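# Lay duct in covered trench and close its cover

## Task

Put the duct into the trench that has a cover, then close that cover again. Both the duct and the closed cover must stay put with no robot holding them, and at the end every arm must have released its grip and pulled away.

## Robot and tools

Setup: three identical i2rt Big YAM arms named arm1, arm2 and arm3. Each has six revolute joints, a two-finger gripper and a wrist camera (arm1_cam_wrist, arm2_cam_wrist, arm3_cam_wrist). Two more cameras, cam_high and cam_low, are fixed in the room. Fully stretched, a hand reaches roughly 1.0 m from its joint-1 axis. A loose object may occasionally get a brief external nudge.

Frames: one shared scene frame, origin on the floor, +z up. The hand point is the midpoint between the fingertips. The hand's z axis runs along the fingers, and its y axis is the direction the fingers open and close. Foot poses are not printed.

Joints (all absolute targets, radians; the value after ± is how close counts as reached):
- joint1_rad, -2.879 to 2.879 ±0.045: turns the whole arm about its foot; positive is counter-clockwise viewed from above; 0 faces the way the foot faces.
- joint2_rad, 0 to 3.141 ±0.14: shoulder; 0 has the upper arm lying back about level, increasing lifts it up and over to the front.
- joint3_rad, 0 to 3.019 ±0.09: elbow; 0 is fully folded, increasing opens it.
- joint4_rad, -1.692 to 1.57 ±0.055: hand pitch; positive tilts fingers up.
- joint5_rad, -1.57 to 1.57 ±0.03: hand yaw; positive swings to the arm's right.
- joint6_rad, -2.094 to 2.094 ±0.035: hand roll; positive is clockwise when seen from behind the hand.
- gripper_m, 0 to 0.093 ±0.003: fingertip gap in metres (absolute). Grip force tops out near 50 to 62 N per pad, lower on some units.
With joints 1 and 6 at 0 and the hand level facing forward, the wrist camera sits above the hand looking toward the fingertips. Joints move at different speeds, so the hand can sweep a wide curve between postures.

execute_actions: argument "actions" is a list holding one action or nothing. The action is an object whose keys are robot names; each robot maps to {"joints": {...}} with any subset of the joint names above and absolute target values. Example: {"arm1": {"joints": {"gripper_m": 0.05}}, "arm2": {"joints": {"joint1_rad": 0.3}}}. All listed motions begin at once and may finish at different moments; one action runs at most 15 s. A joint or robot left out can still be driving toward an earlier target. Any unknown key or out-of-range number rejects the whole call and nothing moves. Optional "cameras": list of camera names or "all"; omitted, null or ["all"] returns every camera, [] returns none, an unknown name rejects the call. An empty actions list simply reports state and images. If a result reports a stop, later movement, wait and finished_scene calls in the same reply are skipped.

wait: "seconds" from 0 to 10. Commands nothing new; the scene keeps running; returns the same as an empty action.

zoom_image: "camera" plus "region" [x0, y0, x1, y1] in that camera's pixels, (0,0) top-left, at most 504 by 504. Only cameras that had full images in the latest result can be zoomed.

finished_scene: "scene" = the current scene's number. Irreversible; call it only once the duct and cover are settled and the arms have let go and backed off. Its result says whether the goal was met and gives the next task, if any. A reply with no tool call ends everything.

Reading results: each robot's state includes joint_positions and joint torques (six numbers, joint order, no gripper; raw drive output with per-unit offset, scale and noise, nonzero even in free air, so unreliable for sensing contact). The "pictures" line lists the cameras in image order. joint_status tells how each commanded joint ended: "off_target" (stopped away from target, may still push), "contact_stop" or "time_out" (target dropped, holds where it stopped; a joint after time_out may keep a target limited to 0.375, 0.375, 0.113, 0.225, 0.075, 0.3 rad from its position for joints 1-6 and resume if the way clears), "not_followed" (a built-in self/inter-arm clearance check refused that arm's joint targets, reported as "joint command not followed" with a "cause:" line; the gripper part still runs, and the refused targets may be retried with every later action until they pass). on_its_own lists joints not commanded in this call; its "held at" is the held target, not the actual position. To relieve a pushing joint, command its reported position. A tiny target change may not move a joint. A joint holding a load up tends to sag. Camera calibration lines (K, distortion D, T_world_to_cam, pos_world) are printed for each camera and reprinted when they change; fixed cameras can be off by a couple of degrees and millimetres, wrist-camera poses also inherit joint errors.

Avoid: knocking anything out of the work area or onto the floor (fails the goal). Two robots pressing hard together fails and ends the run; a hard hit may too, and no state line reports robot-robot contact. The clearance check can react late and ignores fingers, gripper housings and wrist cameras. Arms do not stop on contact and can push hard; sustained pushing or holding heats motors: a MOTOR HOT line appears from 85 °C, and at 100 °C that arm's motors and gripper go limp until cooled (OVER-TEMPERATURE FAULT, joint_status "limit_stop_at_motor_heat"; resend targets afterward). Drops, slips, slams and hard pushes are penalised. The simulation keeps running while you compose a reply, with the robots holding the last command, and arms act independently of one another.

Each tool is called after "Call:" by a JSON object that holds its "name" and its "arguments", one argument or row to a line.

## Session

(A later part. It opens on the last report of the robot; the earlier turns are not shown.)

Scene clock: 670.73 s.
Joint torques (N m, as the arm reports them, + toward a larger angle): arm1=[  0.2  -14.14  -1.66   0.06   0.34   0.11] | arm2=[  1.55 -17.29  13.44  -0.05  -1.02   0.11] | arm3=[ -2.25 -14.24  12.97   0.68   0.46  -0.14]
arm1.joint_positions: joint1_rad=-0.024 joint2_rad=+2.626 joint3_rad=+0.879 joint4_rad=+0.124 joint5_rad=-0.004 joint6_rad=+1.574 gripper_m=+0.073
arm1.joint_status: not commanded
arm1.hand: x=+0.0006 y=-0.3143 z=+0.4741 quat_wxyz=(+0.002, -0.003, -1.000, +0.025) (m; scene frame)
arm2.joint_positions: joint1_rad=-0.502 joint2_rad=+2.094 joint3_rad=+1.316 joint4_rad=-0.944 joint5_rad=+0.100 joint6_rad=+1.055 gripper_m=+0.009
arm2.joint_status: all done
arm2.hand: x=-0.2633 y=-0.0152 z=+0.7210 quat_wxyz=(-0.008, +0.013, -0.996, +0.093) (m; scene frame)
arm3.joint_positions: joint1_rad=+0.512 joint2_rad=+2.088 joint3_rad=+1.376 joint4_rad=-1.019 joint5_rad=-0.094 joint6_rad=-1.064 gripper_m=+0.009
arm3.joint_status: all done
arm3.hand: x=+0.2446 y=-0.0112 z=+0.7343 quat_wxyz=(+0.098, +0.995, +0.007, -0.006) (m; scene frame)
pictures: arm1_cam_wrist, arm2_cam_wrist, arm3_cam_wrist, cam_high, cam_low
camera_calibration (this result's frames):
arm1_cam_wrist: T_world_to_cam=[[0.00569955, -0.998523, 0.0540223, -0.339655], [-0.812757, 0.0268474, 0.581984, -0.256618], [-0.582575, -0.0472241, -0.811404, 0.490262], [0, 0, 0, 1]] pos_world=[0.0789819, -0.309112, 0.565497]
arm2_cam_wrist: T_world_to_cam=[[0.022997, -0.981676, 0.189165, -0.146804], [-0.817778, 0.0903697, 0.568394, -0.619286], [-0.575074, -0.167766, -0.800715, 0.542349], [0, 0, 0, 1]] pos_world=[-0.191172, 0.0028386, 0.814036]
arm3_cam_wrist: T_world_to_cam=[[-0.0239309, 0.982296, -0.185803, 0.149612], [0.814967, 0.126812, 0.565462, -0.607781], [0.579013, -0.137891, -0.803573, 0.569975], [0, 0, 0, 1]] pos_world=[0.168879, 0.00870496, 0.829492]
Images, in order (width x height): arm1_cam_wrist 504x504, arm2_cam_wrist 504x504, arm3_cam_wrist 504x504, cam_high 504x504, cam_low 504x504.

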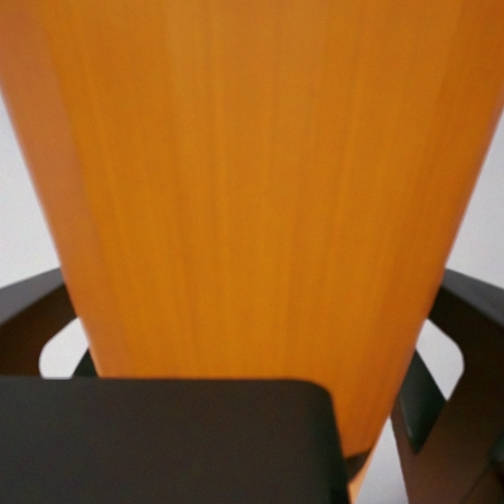

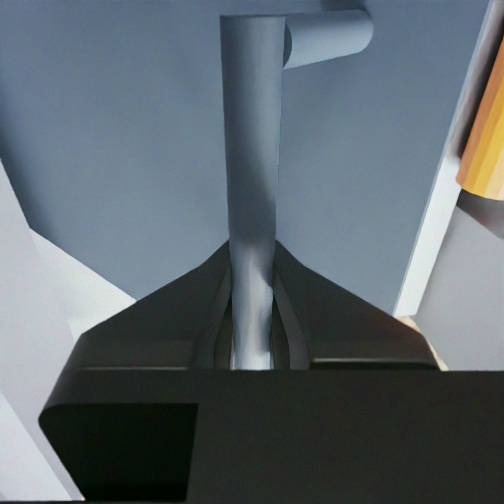

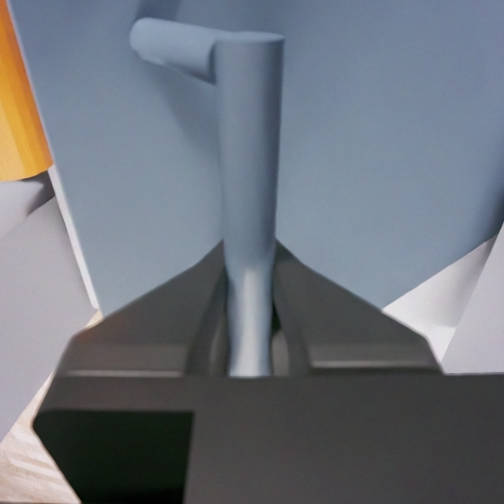

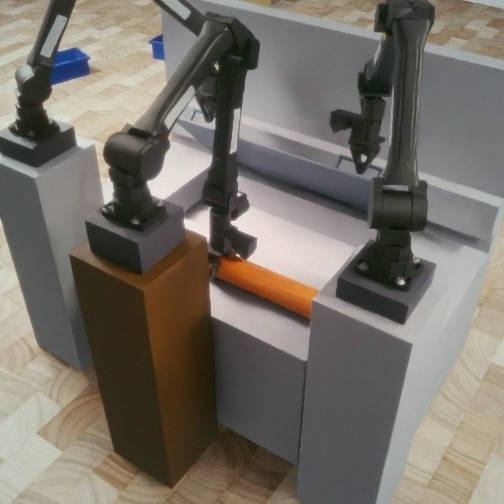

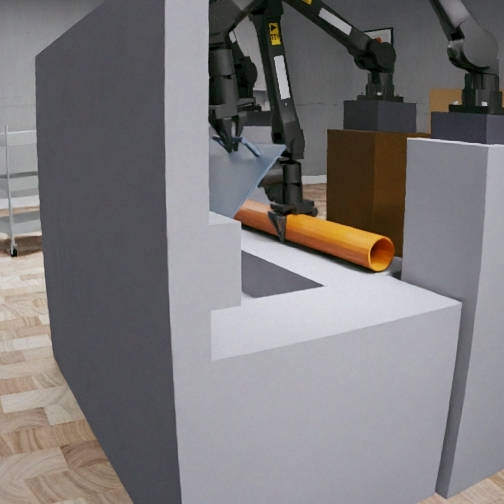

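Call:
{"name": "zoom_image", "arguments": {
  "camera": "cam_high",
  "region": [150, 130, 290, 270]
}}

Call:
{"name": "zoom_image", "arguments": {
  "camera": "cam_high",
  "region": [260, 170, 400, 310]
}}

Region (150, 130, 290, 270) of cam_high's 504x504 image, scaled by 3.600, with more detail than that image has.

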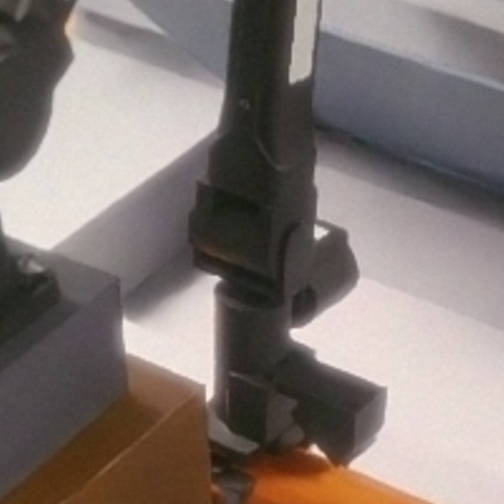

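Region (260, 170, 400, 310) of cam_high's 504x504 image, scaled by 3.600, with more detail than that image has.

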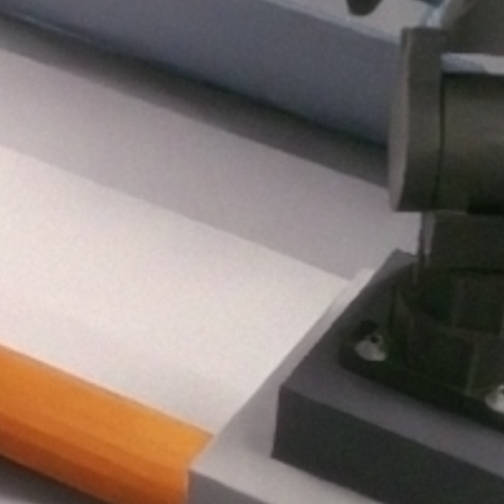

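Call:
{"name": "execute_actions", "arguments": {
  "actions": [
    {"arm2": {"joints": {"joint1_rad": -0.430, "joint2_rad": 2.165, "joint3_rad": 1.588, "joint4_rad": -1.155, "joint5_rad": 0.118, "joint6_rad": 1.112}}, "arm3": {"joints": {"joint1_rad": 0.447, "joint2_rad": 2.185, "joint3_rad": 1.665, "joint4_rad": -1.200, "joint5_rad": -0.120, "joint6_rad": -1.118}}, "arm1": {"joints": {"joint2_rad": 2.56}}}
  ]
}}

Scene clock: 707.40 s.
Joint torques (N m, as the arm reports them, + toward a larger angle): arm1=[  0.17 -14.41  -1.33   0.15   0.34   0.1 ] | arm2=[  1.55 -17.36  14.37   0.31  -0.78   0.05] | arm3=[ -2.17 -14.27  13.71   1.16   0.34  -0.16]
arm1.joint_positions: joint1_rad=-0.024 joint2_rad=+2.583 joint3_rad=+0.879 joint4_rad=+0.124 joint5_rad=-0.004 joint6_rad=+1.574 gripper_m=+0.073
arm1.joint_status: all done
arm1.hand: x=+0.0007 y=-0.2931 z=+0.4869 quat_wxyz=(+0.002, -0.003, -1.000, +0.003) (m; scene frame)
arm2.joint_positions: joint1_rad=-0.459 joint2_rad=+2.170 joint3_rad=+1.513 joint4_rad=-1.166 joint5_rad=+0.141 joint6_rad=+1.106 gripper_m=+0.009
arm2.joint_status: all done
arm2.hand: x=-0.2636 y=+0.0175 z=+0.7421 quat_wxyz=(-0.008, +0.014, -0.989, +0.146) (m; scene frame)
arm3.joint_positions: joint1_rad=+0.471 joint2_rad=+2.166 joint3_rad=+1.575 joint4_rad=-1.240 joint5_rad=-0.134 joint6_rad=-1.116 gripper_m=+0.009
arm3.joint_status: joint3_rad time_out (moved +0.199 of +0.289); the others done
arm3.on_its_own: joint3_rad reads +1.575 and still pushes toward +1.665 since a time_out
arm3.hand: x=+0.2448 y=+0.0201 z=+0.7562 quat_wxyz=(+0.152, +0.988, +0.008, -0.005) (m; scene frame)
pictures: arm1_cam_wrist, arm2_cam_wrist, arm3_cam_wrist, cam_high, cam_low
camera_calibration (this result's frames):
arm1_cam_wrist: T_world_to_cam=[[0.00573271, -0.999928, 0.0105615, -0.298455], [-0.812803, 0.001493, 0.582537, -0.272328], [-0.582511, -0.0119239, -0.812736, 0.512678], [0, 0, 0, 1]] pos_world=[0.0790023, -0.291914, 0.578464]
arm2_cam_wrist: T_world_to_cam=[[0.0242534, -0.955764, 0.293134, -0.195954], [-0.818771, 0.149252, 0.55438, -0.625376], [-0.573607, -0.253456, -0.778932, 0.550316], [0, 0, 0, 1]] pos_world=[-0.191623, 0.0455334, 0.832795]
arm3_cam_wrist: T_world_to_cam=[[-0.0259534, 0.956748, -0.289757, 0.202523], [0.812807, 0.188935, 0.551043, -0.614187], [0.581955, -0.221215, -0.782555, 0.576789], [0, 0, 0, 1]] pos_world=[0.168807, 0.0498731, 0.848495]
Images, in order (width x height): arm1_cam_wrist 504x504, arm2_cam_wrist 504x504, arm3_cam_wrist 504x504, cam_high 504x504, cam_low 504x504.

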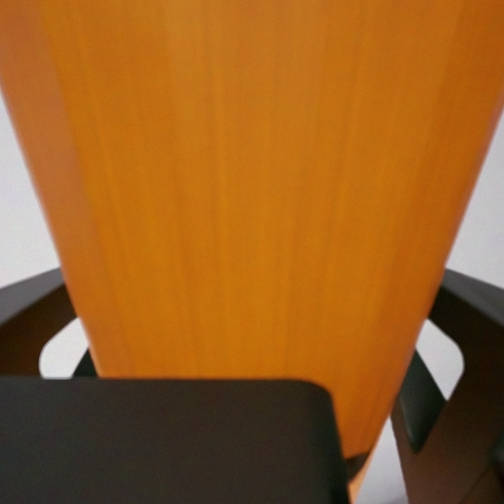

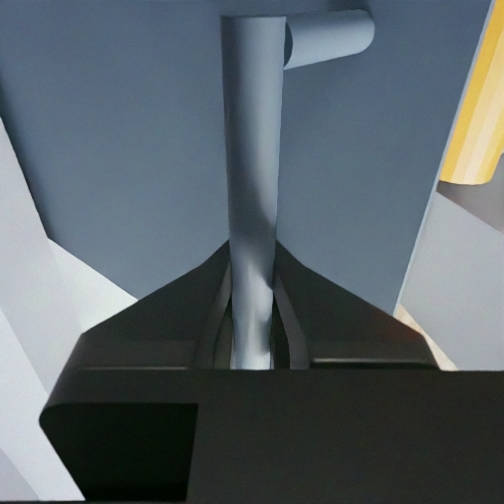

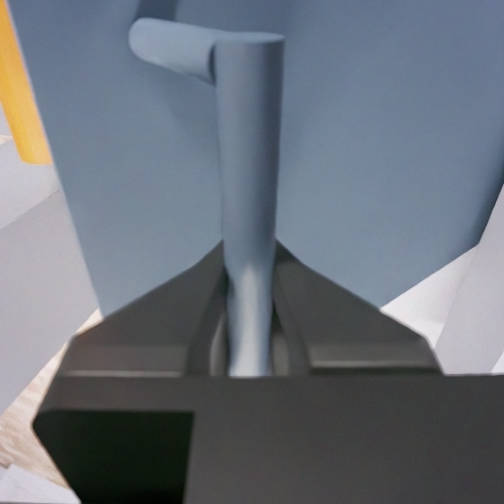

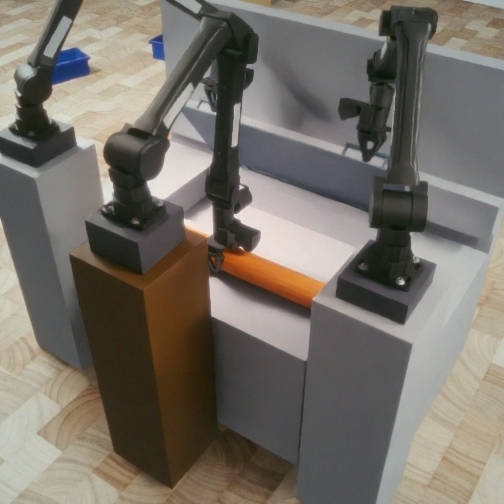

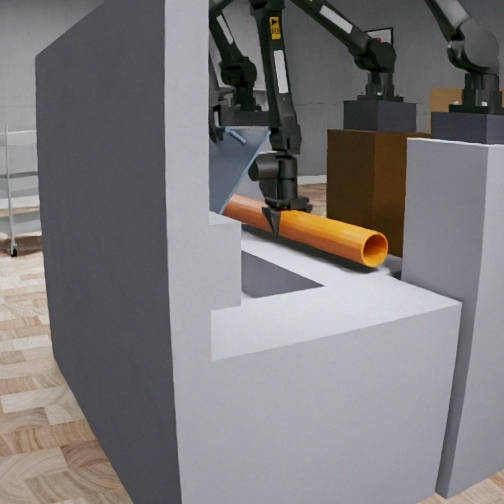

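Call:
{"name": "execute_actions", "arguments": {
  "actions": [
    {"arm1": {"joints": {"joint3_rad": 1.215}}}
  ]
}}

Scene clock: 720.10 s.
Joint torques (N m, as the arm reports them, + toward a larger angle): arm1=[  0.18 -17.85   2.57   0.89   0.34   0.08] | arm2=[  1.41 -17.28  14.35   0.32  -0.77   0.03] | arm3=[ -2.22 -14.2   13.71   1.15   0.33  -0.16]
arm1.joint_positions: joint1_rad=-0.024 joint2_rad=+2.575 joint3_rad=+1.205 joint4_rad=+0.123 joint5_rad=-0.004 joint6_rad=+1.574 gripper_m=+0.073
arm1.joint_status: all done
arm1.hand: x=+0.0010 y=-0.0867 z=+0.5073 quat_wxyz=(+0.002, -0.002, -0.987, -0.163) (m; scene frame)
arm2.joint_positions: joint1_rad=-0.459 joint2_rad=+2.170 joint3_rad=+1.513 joint4_rad=-1.166 joint5_rad=+0.141 joint6_rad=+1.106 gripper_m=+0.009
arm2.joint_status: not commanded
arm2.hand: x=-0.2636 y=+0.0175 z=+0.7421 quat_wxyz=(-0.008, +0.014, -0.989, +0.146) (m; scene frame)
arm3.joint_positions: joint1_rad=+0.471 joint2_rad=+2.166 joint3_rad=+1.575 joint4_rad=-1.240 joint5_rad=-0.134 joint6_rad=-1.116 gripper_m=+0.009
arm3.joint_status: not commanded
arm3.on_its_own: joint3_rad reads +1.575 and still pushes toward +1.665 since a time_out
arm3.hand: x=+0.2448 y=+0.0201 z=+0.7562 quat_wxyz=(+0.152, +0.988, +0.008, -0.005) (m; scene frame)
pictures: arm1_cam_wrist, arm2_cam_wrist, arm3_cam_wrist, cam_high, cam_low
camera_calibration (this result's frames):
arm1_cam_wrist: T_world_to_cam=[[0.00609408, -0.948561, -0.316535, 0.0780818], [-0.81312, -0.188951, 0.550575, -0.284508], [-0.582064, 0.254026, -0.772446, 0.534517], [0, 0, 0, 1]] pos_world=[0.0793079, -0.115474, 0.594244]
arm2_cam_wrist: T_world_to_cam=[[0.0242534, -0.955764, 0.293134, -0.195954], [-0.818771, 0.149252, 0.55438, -0.625376], [-0.573607, -0.253456, -0.778932, 0.550316], [0, 0, 0, 1]] pos_world=[-0.191623, 0.0455334, 0.832795]
arm3_cam_wrist: T_world_to_cam=[[-0.0259534, 0.956748, -0.289757, 0.202523], [0.812807, 0.188935, 0.551043, -0.614187], [0.581955, -0.221215, -0.782555, 0.576789], [0, 0, 0, 1]] pos_world=[0.168807, 0.0498731, 0.848495]
Images, in order (width x height): arm1_cam_wrist 504x504, arm2_cam_wrist 504x504, arm3_cam_wrist 504x504, cam_high 504x504, cam_low 504x504.

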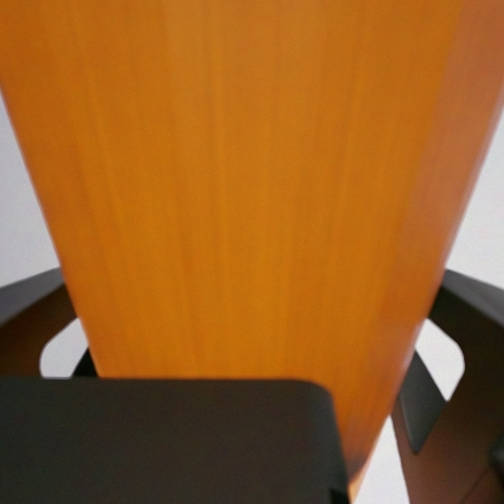

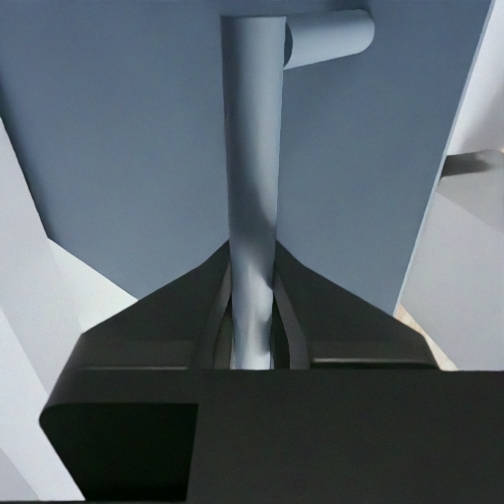

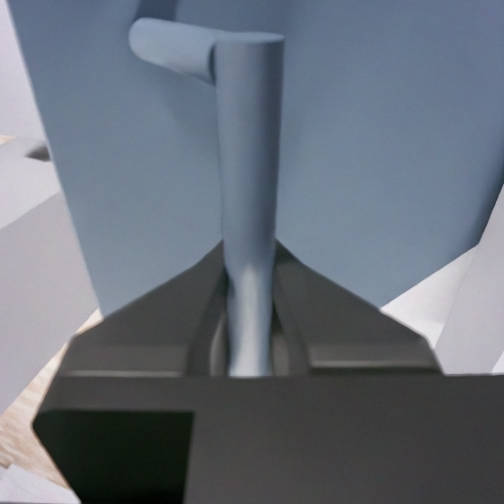

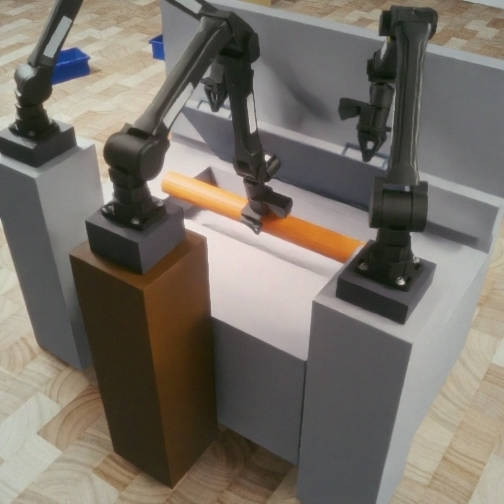

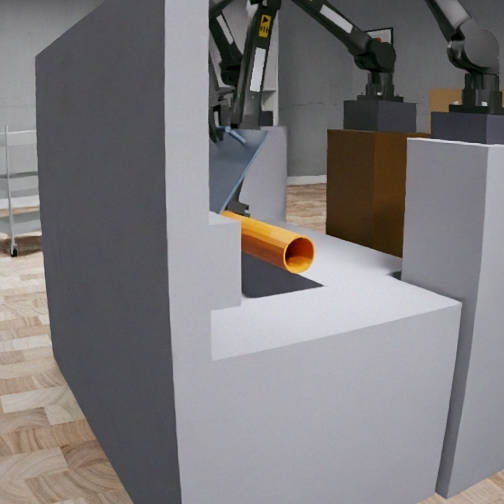

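Call:
{"name": "execute_actions", "arguments": {
  "actions": [
    {"arm1": {"joints": {"joint2_rad": 2.672, "joint3_rad": 1.368, "joint4_rad": 0.025}}}
  ],
  "cameras": ["cam_high", "cam_low"]
}}

Call:
{"name": "zoom_image", "arguments": {
  "camera": "cam_low",
  "region": [220, 200, 350, 320]
}}

Call:
{"name": "zoom_image", "arguments": {
  "camera": "cam_high",
  "region": [140, 120, 400, 300]
}}

Scene clock: 729.77 s.
Joint torques (N m, as the arm reports them, + toward a larger angle): arm1=[  0.24 -19.06   3.55   0.59   0.34   0.08] | arm2=[  1.48 -17.49  14.35   0.27  -0.79   0.04] | arm3=[ -2.14 -14.24  13.71   1.15   0.33  -0.16]
arm1.joint_positions: joint1_rad=-0.024 joint2_rad=+2.697 joint3_rad=+1.342 joint4_rad=+0.026 joint5_rad=-0.004 joint6_rad=+1.574 gripper_m=+0.073
arm1.joint_status: all done
arm1.hand: x=+0.0011 y=-0.0853 z=+0.4584 quat_wxyz=(+0.002, -0.002, -0.993, -0.122) (m; scene frame)
arm2.joint_positions: joint1_rad=-0.459 joint2_rad=+2.170 joint3_rad=+1.513 joint4_rad=-1.166 joint5_rad=+0.141 joint6_rad=+1.106 gripper_m=+0.009
arm2.joint_status: not commanded
arm2.hand: x=-0.2636 y=+0.0175 z=+0.7421 quat_wxyz=(-0.008, +0.014, -0.989, +0.146) (m; scene frame)
arm3.joint_positions: joint1_rad=+0.471 joint2_rad=+2.166 joint3_rad=+1.575 joint4_rad=-1.240 joint5_rad=-0.134 joint6_rad=-1.116 gripper_m=+0.009
arm3.joint_status: not commanded
arm3.on_its_own: joint3_rad reads +1.575 and still pushes toward +1.665 since a time_out
arm3.hand: x=+0.2448 y=+0.0201 z=+0.7562 quat_wxyz=(+0.152, +0.988, +0.008, -0.005) (m; scene frame)
pictures: cam_high, cam_low
Images, in order (width x height): cam_high 504x504, cam_low 504x504.

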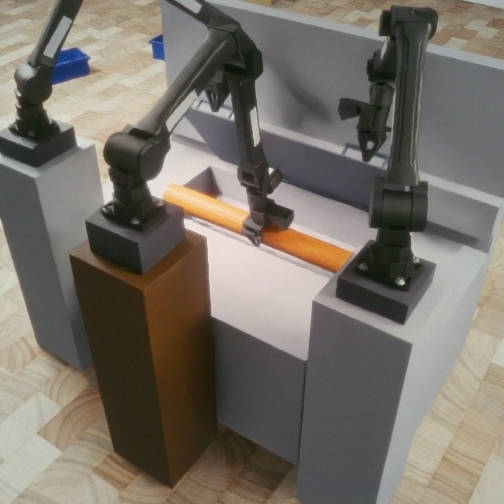

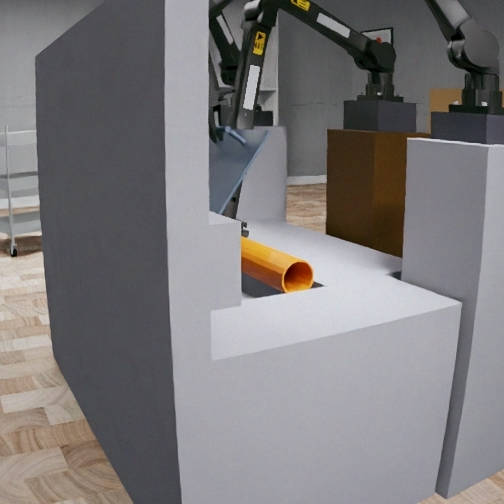

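Region (220, 200, 350, 320) of cam_low's 504x504 image, scaled by 3.877, with more detail than that image has; it fills the top 465 rows of this view, and the rest is white.

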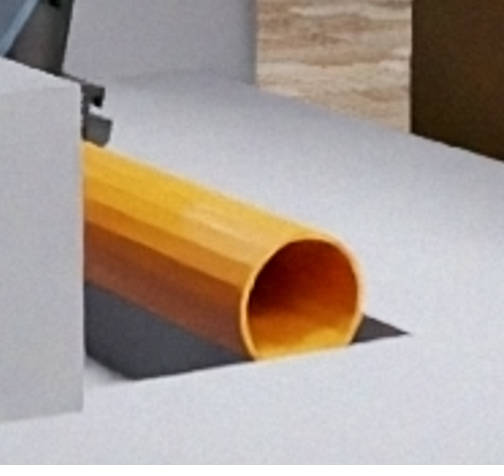

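Region (140, 120, 400, 300) of cam_high's 504x504 image, scaled by 1.938, with more detail than that image has; it fills the top 349 rows of this view, and the rest is white.

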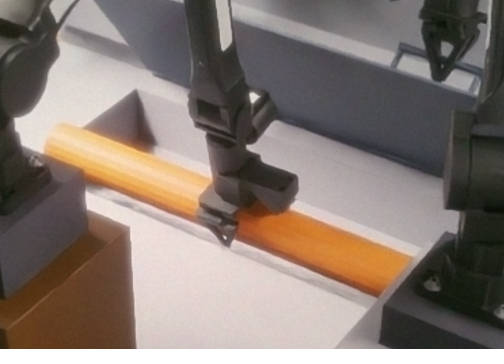

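Call:
{"name": "execute_actions", "arguments": {
  "actions": [
    {"arm1": {"joints": {"joint3_rad": 1.425}}}
  ],
  "cameras": ["cam_low"]
}}

Call:
{"name": "execute_actions", "arguments": {
  "actions": [
    {"arm1": {"joints": {"joint2_rad": 2.787, "joint3_rad": 1.55, "joint4_rad": -0.03}}}
  ],
  "cameras": ["cam_high", "cam_low", "arm1_cam_wrist"]
}}

Call:
{"name": "zoom_image", "arguments": {
  "camera": "cam_high",
  "region": [140, 120, 400, 300]
}}

Scene clock: 739.37 s.
Joint torques (N m, as the arm reports them, + toward a larger angle): arm1=[  0.24 -19.62   3.56   0.9    0.34   0.08] | arm2=[  1.66 -17.46  14.38   0.3   -0.77   0.05] | arm3=[ -2.16 -14.25  13.71   1.15   0.34  -0.16]
arm1.joint_positions: joint1_rad=-0.024 joint2_rad=+2.697 joint3_rad=+1.408 joint4_rad=+0.023 joint5_rad=-0.004 joint6_rad=+1.574 gripper_m=+0.073
arm1.joint_status: all done
arm1.hand: x=+0.0011 y=-0.0464 z=+0.4688 quat_wxyz=(+0.002, -0.002, -0.988, -0.153) (m; scene frame)
arm2.joint_positions: joint1_rad=-0.459 joint2_rad=+2.170 joint3_rad=+1.513 joint4_rad=-1.166 joint5_rad=+0.141 joint6_rad=+1.106 gripper_m=+0.009
arm2.joint_status: not commanded
arm2.hand: x=-0.2636 y=+0.0175 z=+0.7421 quat_wxyz=(-0.008, +0.014, -0.989, +0.146) (m; scene frame)
arm3.joint_positions: joint1_rad=+0.471 joint2_rad=+2.166 joint3_rad=+1.575 joint4_rad=-1.240 joint5_rad=-0.134 joint6_rad=-1.116 gripper_m=+0.009
arm3.joint_status: not commanded
arm3.on_its_own: joint3_rad reads +1.575 and still pushes toward +1.665 since a time_out
arm3.hand: x=+0.2448 y=+0.0201 z=+0.7562 quat_wxyz=(+0.152, +0.988, +0.008, -0.005) (m; scene frame)
pictures: cam_low
Images, in order (width x height): cam_low 504x504.

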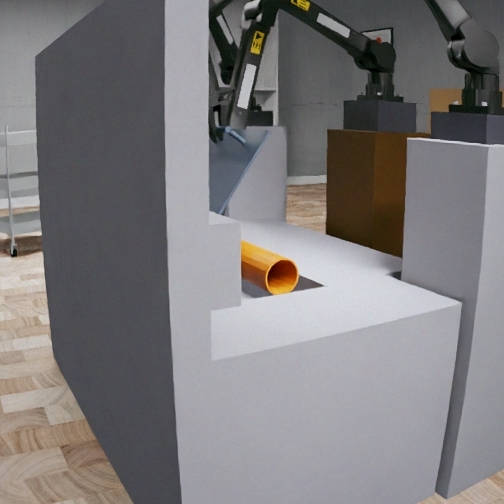

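Scene clock: 740.23 s.
Joint torques (N m, as the arm reports them, + toward a larger angle): arm1=[  0.2  -19.73   4.13   0.63   0.34   0.08] | arm2=[  1.7  -17.23  14.41   0.31  -0.77   0.05] | arm3=[ -2.13 -14.23  13.68   1.16   0.33  -0.16]
arm1.joint_positions: joint1_rad=-0.024 joint2_rad=+2.811 joint3_rad=+1.524 joint4_rad=-0.030 joint5_rad=-0.004 joint6_rad=+1.574 gripper_m=+0.073
arm1.joint_status: all done
arm1.hand: x=+0.0012 y=-0.0476 z=+0.4232 quat_wxyz=(+0.002, -0.002, -0.992, -0.129) (m; scene frame)
arm2.joint_positions: joint1_rad=-0.459 joint2_rad=+2.170 joint3_rad=+1.513 joint4_rad=-1.166 joint5_rad=+0.141 joint6_rad=+1.106 gripper_m=+0.009
arm2.joint_status: not commanded
arm2.hand: x=-0.2636 y=+0.0175 z=+0.7421 quat_wxyz=(-0.008, +0.014, -0.989, +0.146) (m; scene frame)
arm3.joint_positions: joint1_rad=+0.471 joint2_rad=+2.166 joint3_rad=+1.575 joint4_rad=-1.240 joint5_rad=-0.134 joint6_rad=-1.116 gripper_m=+0.009
arm3.joint_status: not commanded
arm3.on_its_own: joint3_rad reads +1.575 and still pushes toward +1.665 since a time_out
arm3.hand: x=+0.2448 y=+0.0201 z=+0.7562 quat_wxyz=(+0.152, +0.988, +0.008, -0.005) (m; scene frame)
pictures: arm1_cam_wrist, cam_high, cam_low
camera_calibration (this result's frames):
arm1_cam_wrist: T_world_to_cam=[[0.00600437, -0.96814, -0.250339, 0.0596587], [-0.813061, -0.150466, 0.562399, -0.233876], [-0.582148, 0.200164, -0.78806, 0.46375], [0, 0, 0, 1]] pos_world=[0.0794572, -0.0702583, 0.511929]
Images, in order (width x height): arm1_cam_wrist 504x504, cam_high 504x504, cam_low 504x504.

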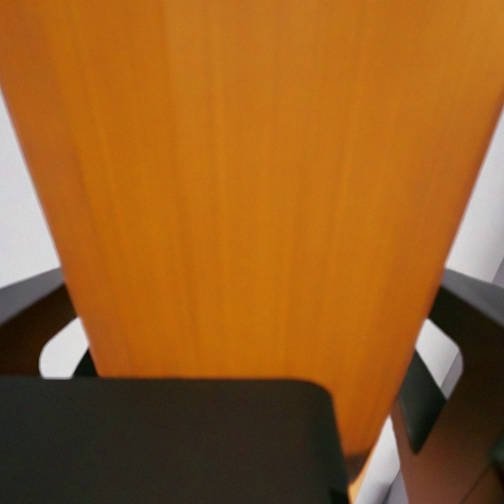

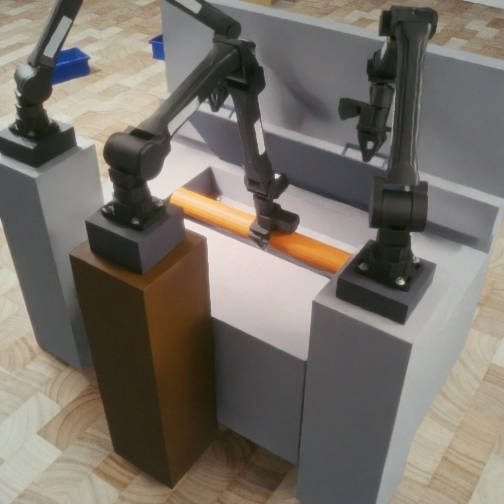

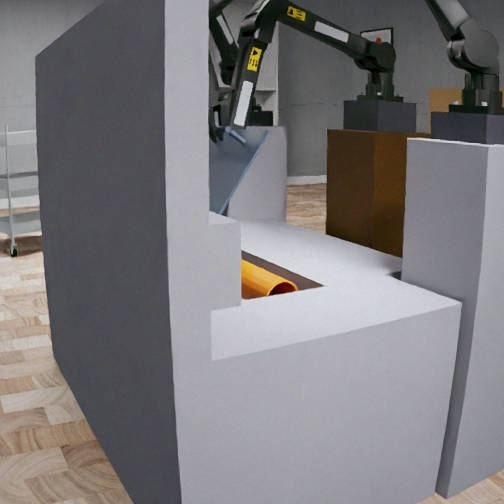

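Region (140, 120, 400, 300) of cam_high's 504x504 image, scaled by 1.938, with more detail than that image has; it fills the top 349 rows of this view, and the rest is white.

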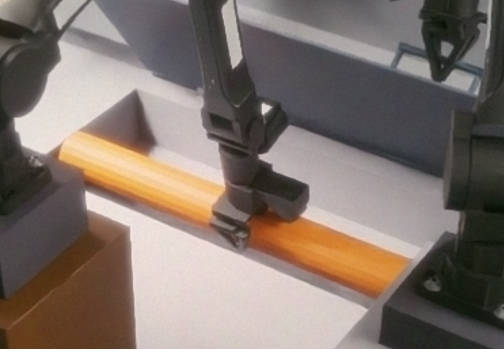

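Call:
{"name": "execute_actions", "arguments": {
  "actions": [
    {"arm1": {"joints": {"joint2_rad": 2.872, "joint3_rad": 1.657, "joint4_rad": -0.086}}}
  ],
  "cameras": ["cam_high", "arm1_cam_wrist"]
}}

Call:
{"name": "zoom_image", "arguments": {
  "camera": "cam_high",
  "region": [150, 150, 330, 290]
}}

Scene clock: 747.17 s.
Joint torques (N m, as the arm reports them, + toward a larger angle): arm1=[  0.16 -19.72   4.45   0.5    0.34   0.08] | arm2=[  1.58 -17.54  14.36   0.32  -0.79   0.05] | arm3=[ -2.15 -14.2   13.71   1.16   0.33  -0.16]
arm1.joint_positions: joint1_rad=-0.024 joint2_rad=+2.889 joint3_rad=+1.628 joint4_rad=-0.083 joint5_rad=-0.004 joint6_rad=+1.574 gripper_m=+0.073
arm1.joint_status: all done
arm1.hand: x=+0.0012 y=-0.0416 z=+0.3945 quat_wxyz=(+0.002, -0.002, -0.993, -0.115) (m; scene frame)
arm2.joint_positions: joint1_rad=-0.459 joint2_rad=+2.170 joint3_rad=+1.513 joint4_rad=-1.166 joint5_rad=+0.141 joint6_rad=+1.106 gripper_m=+0.009
arm2.joint_status: not commanded
arm2.hand: x=-0.2636 y=+0.0175 z=+0.7421 quat_wxyz=(-0.008, +0.014, -0.989, +0.146) (m; scene frame)
arm3.joint_positions: joint1_rad=+0.471 joint2_rad=+2.166 joint3_rad=+1.575 joint4_rad=-1.240 joint5_rad=-0.134 joint6_rad=-1.116 gripper_m=+0.009
arm3.joint_status: not commanded
arm3.on_its_own: joint3_rad reads +1.575 and still pushes toward +1.665 since a time_out
arm3.hand: x=+0.2448 y=+0.0201 z=+0.7562 quat_wxyz=(+0.152, +0.988, +0.008, -0.005) (m; scene frame)
pictures: arm1_cam_wrist, cam_high
camera_calibration (this result's frames):
arm1_cam_wrist: T_world_to_cam=[[0.00596978, -0.97482, -0.222913, 0.0471611], [-0.813035, -0.134513, 0.566463, -0.21775], [-0.582184, 0.177855, -0.793366, 0.441125], [0, 0, 0, 1]] pos_world=[0.0794956, -0.0617726, 0.483834]
Images, in order (width x height): arm1_cam_wrist 504x504, cam_high 504x504.

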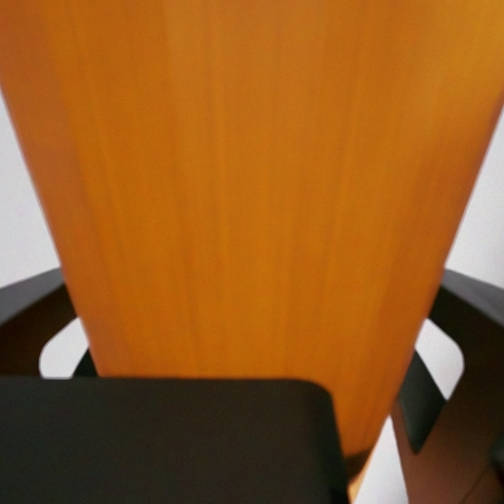

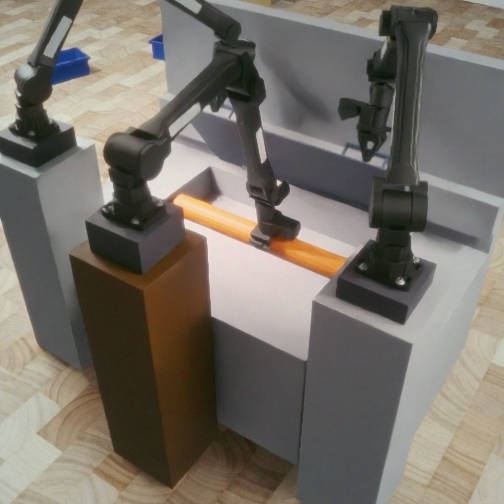

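Region (150, 150, 330, 290) of cam_high's 504x504 image, scaled by 2.800, with more detail than that image has.

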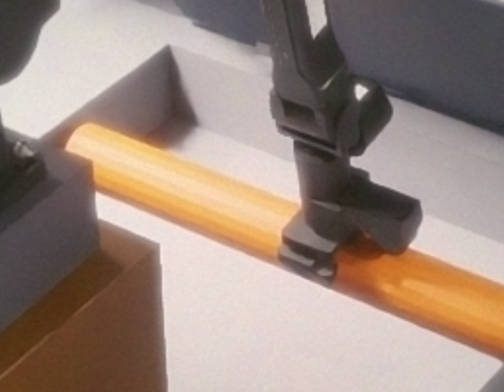

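Call:
{"name": "execute_actions", "arguments": {
  "actions": [
    {"arm1": {"joints": {"joint2_rad": 2.917, "joint3_rad": 1.700, "joint4_rad": -0.095}}}
  ],
  "cameras": ["arm1_cam_wrist"]
}}

Scene clock: 752.23 s.
Joint torques (N m, as the arm reports them, + toward a larger angle): arm1=[  0.18 -19.76   4.32   0.43   0.34   0.08] | arm2=[  1.65 -17.55  14.36   0.26  -0.77   0.04] | arm3=[ -2.13 -14.3   13.69   1.15   0.34  -0.16]
arm1.joint_positions: joint1_rad=-0.024 joint2_rad=+2.930 joint3_rad=+1.671 joint4_rad=-0.091 joint5_rad=-0.004 joint6_rad=+1.574 gripper_m=+0.073
arm1.joint_status: all done
arm1.hand: x=+0.0012 y=-0.0412 z=+0.3786 quat_wxyz=(+0.002, -0.002, -0.994, -0.112) (m; scene frame)
arm2.joint_positions: joint1_rad=-0.459 joint2_rad=+2.170 joint3_rad=+1.513 joint4_rad=-1.166 joint5_rad=+0.141 joint6_rad=+1.106 gripper_m=+0.009
arm2.joint_status: not commanded
arm2.hand: x=-0.2636 y=+0.0175 z=+0.7421 quat_wxyz=(-0.008, +0.014, -0.989, +0.146) (m; scene frame)
arm3.joint_positions: joint1_rad=+0.471 joint2_rad=+2.166 joint3_rad=+1.575 joint4_rad=-1.240 joint5_rad=-0.134 joint6_rad=-1.116 gripper_m=+0.009
arm3.joint_status: not commanded
arm3.on_its_own: joint3_rad reads +1.575 and still pushes toward +1.665 since a time_out
arm3.hand: x=+0.2448 y=+0.0201 z=+0.7562 quat_wxyz=(+0.152, +0.988, +0.008, -0.005) (m; scene frame)
pictures: arm1_cam_wrist
camera_calibration (this result's frames):
arm1_cam_wrist: T_world_to_cam=[[0.00596293, -0.97608, -0.217331, 0.0418241], [-0.81303, -0.131265, 0.567232, -0.208857], [-0.582191, 0.173315, -0.794365, 0.428667], [0, 0, 0, 1]] pos_world=[0.0795101, -0.0608862, 0.468078]
Images, in order (width x height): arm1_cam_wrist 504x504.

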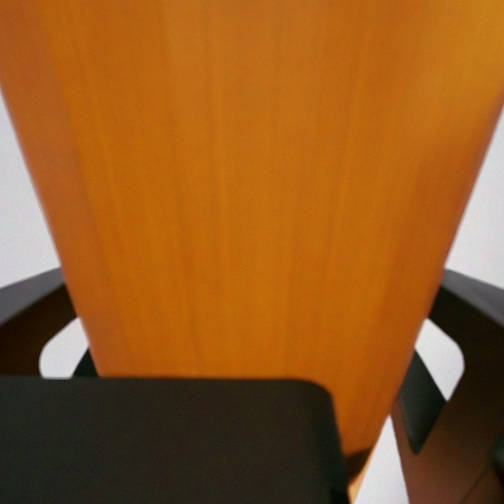

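Call:
{"name": "execute_actions", "arguments": {
  "actions": [
    {"arm1": {"joints": {"joint2_rad": 2.955, "joint3_rad": 1.732}}}
  ],
  "cameras": ["arm1_cam_wrist", "cam_high"]
}}

Scene clock: 755.57 s.
Joint torques (N m, as the arm reports them, + toward a larger angle): arm1=[  0.22 -18.62   4.55   0.56   0.32   0.08] | arm2=[  1.56 -17.46  14.39   0.33  -0.77   0.05] | arm3=[ -2.19 -14.2   13.69   1.17   0.33  -0.16]
arm1.joint_positions: joint1_rad=-0.024 joint2_rad=+2.954 joint3_rad=+1.703 joint4_rad=-0.094 joint5_rad=-0.003 joint6_rad=+1.574 gripper_m=+0.073
arm1.joint_status: all done
arm1.hand: x=+0.0014 y=-0.0367 z=+0.3708 quat_wxyz=(+0.001, -0.003, -0.993, -0.115) (m; scene frame)
arm2.joint_positions: joint1_rad=-0.459 joint2_rad=+2.170 joint3_rad=+1.513 joint4_rad=-1.166 joint5_rad=+0.141 joint6_rad=+1.106 gripper_m=+0.009
arm2.joint_status: not commanded
arm2.hand: x=-0.2636 y=+0.0175 z=+0.7421 quat_wxyz=(-0.008, +0.014, -0.989, +0.146) (m; scene frame)
arm3.joint_positions: joint1_rad=+0.471 joint2_rad=+2.166 joint3_rad=+1.575 joint4_rad=-1.240 joint5_rad=-0.134 joint6_rad=-1.116 gripper_m=+0.009
arm3.joint_status: not commanded
arm3.on_its_own: joint3_rad reads +1.575 and still pushes toward +1.665 since a time_out
arm3.hand: x=+0.2448 y=+0.0201 z=+0.7562 quat_wxyz=(+0.152, +0.988, +0.008, -0.005) (m; scene frame)
pictures: arm1_cam_wrist, cam_high
camera_calibration (this result's frames):
arm1_cam_wrist: T_world_to_cam=[[0.00558472, -0.974824, -0.222907, 0.0466369], [-0.81348, -0.134068, 0.565929, -0.203329], [-0.581566, 0.17817, -0.793748, 0.421706], [0, 0, 0, 1]] pos_world=[0.0795853, -0.0569326, 0.460194]
Images, in order (width x height): arm1_cam_wrist 504x504, cam_high 504x504.

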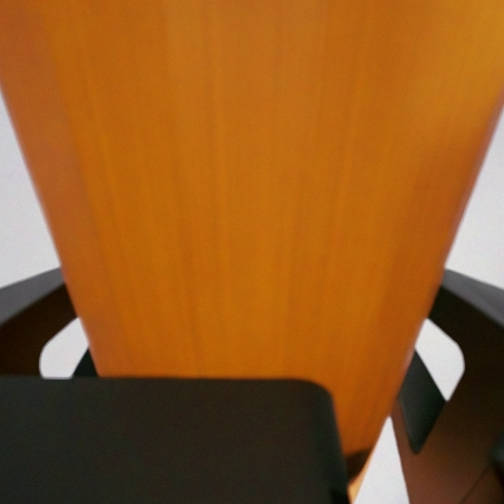

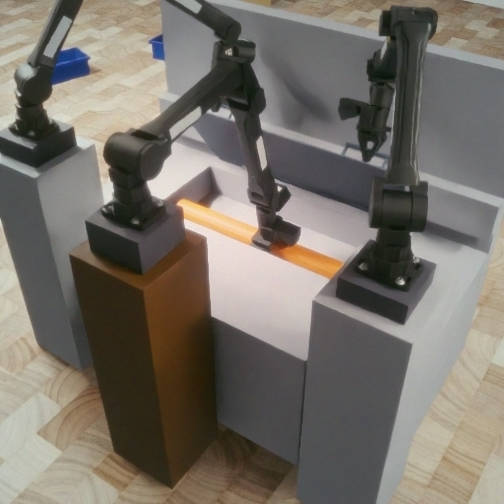

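Call:
{"name": "execute_actions", "arguments": {
  "actions": [
    {"arm1": {"joints": {"joint2_rad": 2.98, "joint3_rad": 1.735}}}
  ],
  "cameras": ["arm1_cam_wrist"]
}}

Scene clock: 759.00 s.
Joint torques (N m, as the arm reports them, + toward a larger angle): arm1=[  0.13 -16.87   4.72   0.57   0.32   0.08] | arm2=[  1.64 -17.41  14.31   0.29  -0.78   0.06] | arm3=[ -2.1  -14.27  13.68   1.14   0.33  -0.16]
arm1.joint_positions: joint1_rad=-0.024 joint2_rad=+2.954 joint3_rad=+1.703 joint4_rad=-0.094 joint5_rad=-0.003 joint6_rad=+1.574 gripper_m=+0.073
arm1.joint_status: all done
arm1.hand: x=+0.0014 y=-0.0369 z=+0.3706 quat_wxyz=(+0.001, -0.003, -0.993, -0.114) (m; scene frame)
arm2.joint_positions: joint1_rad=-0.459 joint2_rad=+2.170 joint3_rad=+1.513 joint4_rad=-1.166 joint5_rad=+0.141 joint6_rad=+1.106 gripper_m=+0.009
arm2.joint_status: not commanded
arm2.hand: x=-0.2636 y=+0.0175 z=+0.7421 quat_wxyz=(-0.008, +0.014, -0.989, +0.146) (m; scene frame)
arm3.joint_positions: joint1_rad=+0.471 joint2_rad=+2.166 joint3_rad=+1.575 joint4_rad=-1.240 joint5_rad=-0.134 joint6_rad=-1.116 gripper_m=+0.009
arm3.joint_status: not commanded
arm3.on_its_own: joint3_rad reads +1.575 and still pushes toward +1.665 since a time_out
arm3.hand: x=+0.2448 y=+0.0201 z=+0.7562 quat_wxyz=(+0.152, +0.988, +0.008, -0.005) (m; scene frame)
pictures: arm1_cam_wrist
camera_calibration (this result's frames):
arm1_cam_wrist: T_world_to_cam=[[0.00558426, -0.974909, -0.222535, 0.0462263], [-0.81348, -0.133852, 0.565981, -0.20325], [-0.581567, 0.177867, -0.793816, 0.42159], [0, 0, 0, 1]] pos_world=[0.0795852, -0.0571261, 0.459988]
Images, in order (width x height): arm1_cam_wrist 504x504.

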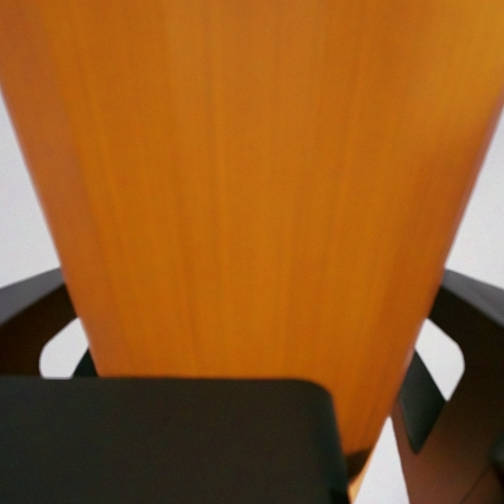

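Call:
{"name": "execute_actions", "arguments": {
  "actions": [
    {"arm1": {"joints": {"joint2_rad": 2.962, "joint3_rad": 1.712, "gripper_m": 0.093}}}
  ],
  "cameras": ["arm1_cam_wrist", "cam_high"]
}}

Scene clock: 761.57 s.
Joint torques (N m, as the arm reports them, + toward a larger angle): arm1=[  0.17 -18.08   3.21   0.56   0.32   0.07] | arm2=[  1.56 -17.29  14.35   0.32  -0.78   0.06] | arm3=[ -2.12 -14.19  13.68   1.14   0.33  -0.16]
arm1.joint_positions: joint1_rad=-0.024 joint2_rad=+2.952 joint3_rad=+1.704 joint4_rad=-0.094 joint5_rad=-0.003 joint6_rad=+1.574 gripper_m=+0.093
arm1.joint_status: all done
arm1.hand: x=+0.0014 y=-0.0346 z=+0.3722 quat_wxyz=(+0.001, -0.003, -0.993, -0.116) (m; scene frame)
arm2.joint_positions: joint1_rad=-0.459 joint2_rad=+2.170 joint3_rad=+1.513 joint4_rad=-1.166 joint5_rad=+0.141 joint6_rad=+1.106 gripper_m=+0.009
arm2.joint_status: not commanded
arm2.hand: x=-0.2636 y=+0.0175 z=+0.7421 quat_wxyz=(-0.008, +0.014, -0.989, +0.146) (m; scene frame)
arm3.joint_positions: joint1_rad=+0.471 joint2_rad=+2.166 joint3_rad=+1.575 joint4_rad=-1.240 joint5_rad=-0.134 joint6_rad=-1.116 gripper_m=+0.009
arm3.joint_status: not commanded
arm3.on_its_own: joint3_rad reads +1.575 and still pushes toward +1.665 since a time_out
arm3.hand: x=+0.2448 y=+0.0201 z=+0.7562 quat_wxyz=(+0.152, +0.988, +0.008, -0.005) (m; scene frame)
pictures: arm1_cam_wrist, cam_high
camera_calibration (this result's frames):
arm1_cam_wrist: T_world_to_cam=[[0.00558886, -0.974053, -0.226253, 0.0502109], [-0.813483, -0.136013, 0.565461, -0.203706], [-0.581562, 0.180892, -0.793135, 0.422276], [0, 0, 0, 1]] pos_world=[0.0795875, -0.0551851, 0.46147]
Images, in order (width x height): arm1_cam_wrist 504x504, cam_high 504x504.

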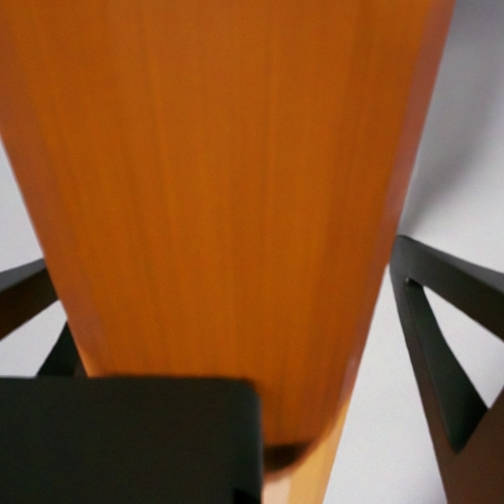

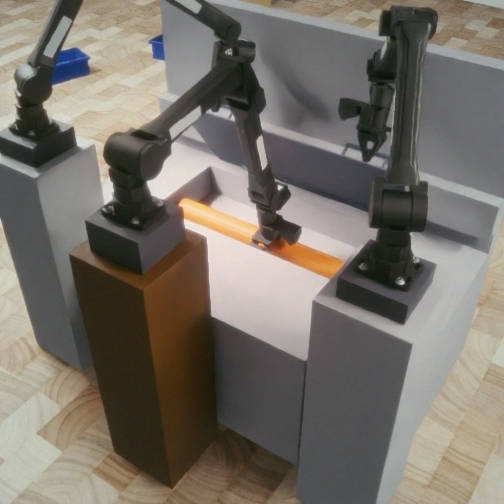

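Call:
{"name": "execute_actions", "arguments": {
  "actions": [
    {"arm1": {"joints": {"joint2_rad": 2.825, "joint3_rad": 1.572}}}
  ],
  "cameras": ["arm1_cam_wrist"]
}}

Call:
{"name": "execute_actions", "arguments": {
  "actions": [
    {"arm1": {"joints": {"joint2_rad": 2.62, "joint3_rad": 1.29, "joint4_rad": 0.0}}}
  ],
  "cameras": ["arm1_cam_wrist", "cam_high", "cam_low"]
}}

Scene clock: 769.00 s.
Joint torques (N m, as the arm reports them, + toward a larger angle): arm1=[  0.19 -18.3    2.67   0.64   0.32   0.07] | arm2=[  1.66 -17.63  14.37   0.35  -0.78   0.05] | arm3=[ -2.17 -14.2   13.71   1.15   0.33  -0.16]
arm1.joint_positions: joint1_rad=-0.024 joint2_rad=+2.821 joint3_rad=+1.572 joint4_rad=-0.096 joint5_rad=-0.003 joint6_rad=+1.575 gripper_m=+0.093
arm1.joint_status: all done
arm1.hand: x=+0.0013 y=-0.0402 z=+0.4219 quat_wxyz=(+0.001, -0.003, -0.993, -0.114) (m; scene frame)
arm2.joint_positions: joint1_rad=-0.459 joint2_rad=+2.170 joint3_rad=+1.513 joint4_rad=-1.166 joint5_rad=+0.141 joint6_rad=+1.106 gripper_m=+0.009
arm2.joint_status: not commanded
arm2.hand: x=-0.2636 y=+0.0175 z=+0.7421 quat_wxyz=(-0.008, +0.014, -0.989, +0.146) (m; scene frame)
arm3.joint_positions: joint1_rad=+0.471 joint2_rad=+2.166 joint3_rad=+1.575 joint4_rad=-1.240 joint5_rad=-0.134 joint6_rad=-1.116 gripper_m=+0.009
arm3.joint_status: not commanded
arm3.on_its_own: joint3_rad reads +1.575 and still pushes toward +1.665 since a time_out
arm3.hand: x=+0.2448 y=+0.0201 z=+0.7562 quat_wxyz=(+0.152, +0.988, +0.008, -0.005) (m; scene frame)
pictures: arm1_cam_wrist
camera_calibration (this result's frames):
arm1_cam_wrist: T_world_to_cam=[[0.0052028, -0.974911, -0.222535, 0.0544785], [-0.81348, -0.133549, 0.566052, -0.232777], [-0.581569, 0.178083, -0.793765, 0.462852], [0, 0, 0, 1]] pos_world=[0.0795374, -0.0604016, 0.511283]
Images, in order (width x height): arm1_cam_wrist 504x504.

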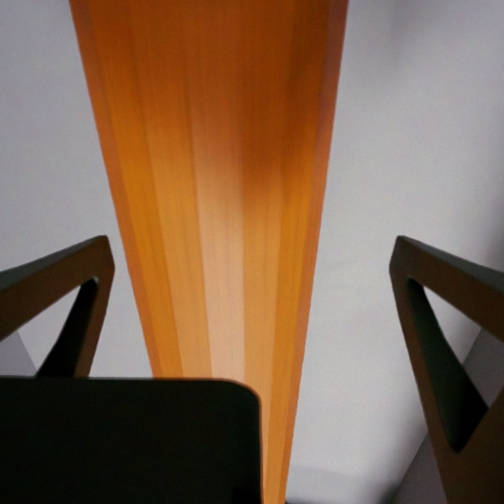

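Scene clock: 770.10 s.
Joint torques (N m, as the arm reports them, + toward a larger angle): arm1=[  0.16 -15.8    2.13   1.08   0.32   0.07] | arm2=[  1.49 -17.5   14.3    0.34  -0.79   0.05] | arm3=[ -2.2  -14.25  13.7    1.14   0.33  -0.16]
arm1.joint_positions: joint1_rad=-0.024 joint2_rad=+2.598 joint3_rad=+1.294 joint4_rad=-0.010 joint5_rad=-0.003 joint6_rad=+1.575 gripper_m=+0.093
arm1.joint_status: all done
arm1.hand: x=+0.0012 y=-0.0753 z=+0.5000 quat_wxyz=(+0.001, -0.003, -0.992, -0.129) (m; scene frame)
arm2.joint_positions: joint1_rad=-0.459 joint2_rad=+2.170 joint3_rad=+1.513 joint4_rad=-1.166 joint5_rad=+0.141 joint6_rad=+1.106 gripper_m=+0.009
arm2.joint_status: not commanded
arm2.hand: x=-0.2636 y=+0.0175 z=+0.7421 quat_wxyz=(-0.008, +0.014, -0.989, +0.146) (m; scene frame)
arm3.joint_positions: joint1_rad=+0.471 joint2_rad=+2.166 joint3_rad=+1.575 joint4_rad=-1.240 joint5_rad=-0.134 joint6_rad=-1.116 gripper_m=+0.009
arm3.joint_status: not commanded
arm3.on_its_own: joint3_rad reads +1.575 and still pushes toward +1.665 since a time_out
arm3.hand: x=+0.2448 y=+0.0201 z=+0.7562 quat_wxyz=(+0.152, +0.988, +0.008, -0.005) (m; scene frame)
pictures: arm1_cam_wrist, cam_high, cam_low
camera_calibration (this result's frames):
arm1_cam_wrist: T_world_to_cam=[[0.00523927, -0.967859, -0.251441, 0.0525948], [-0.813507, -0.15035, 0.561784, -0.280894], [-0.581531, 0.201605, -0.788148, 0.529964], [0, 0, 0, 1]] pos_world=[0.0794056, -0.0981716, 0.588716]
Images, in order (width x height): arm1_cam_wrist 504x504, cam_high 504x504, cam_low 504x504.

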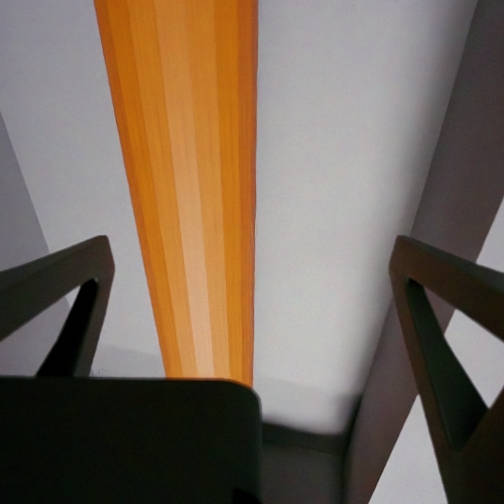

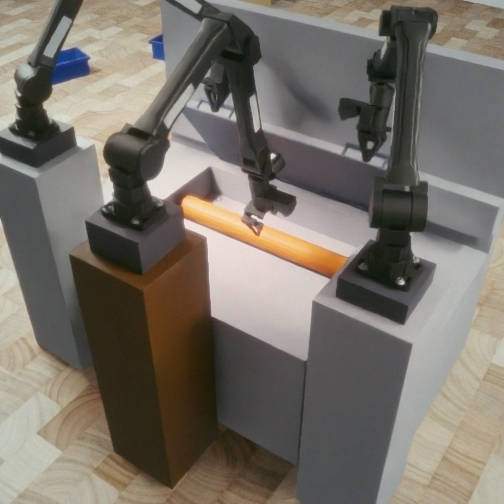

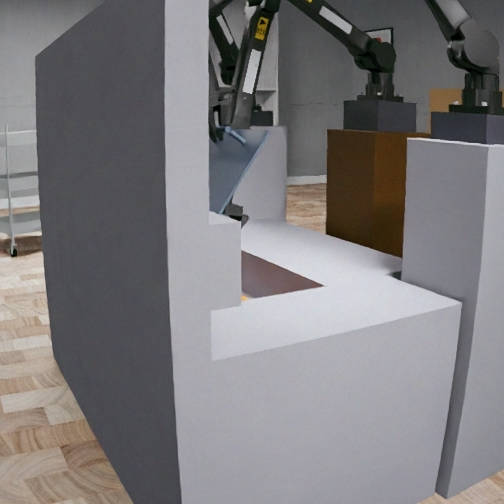

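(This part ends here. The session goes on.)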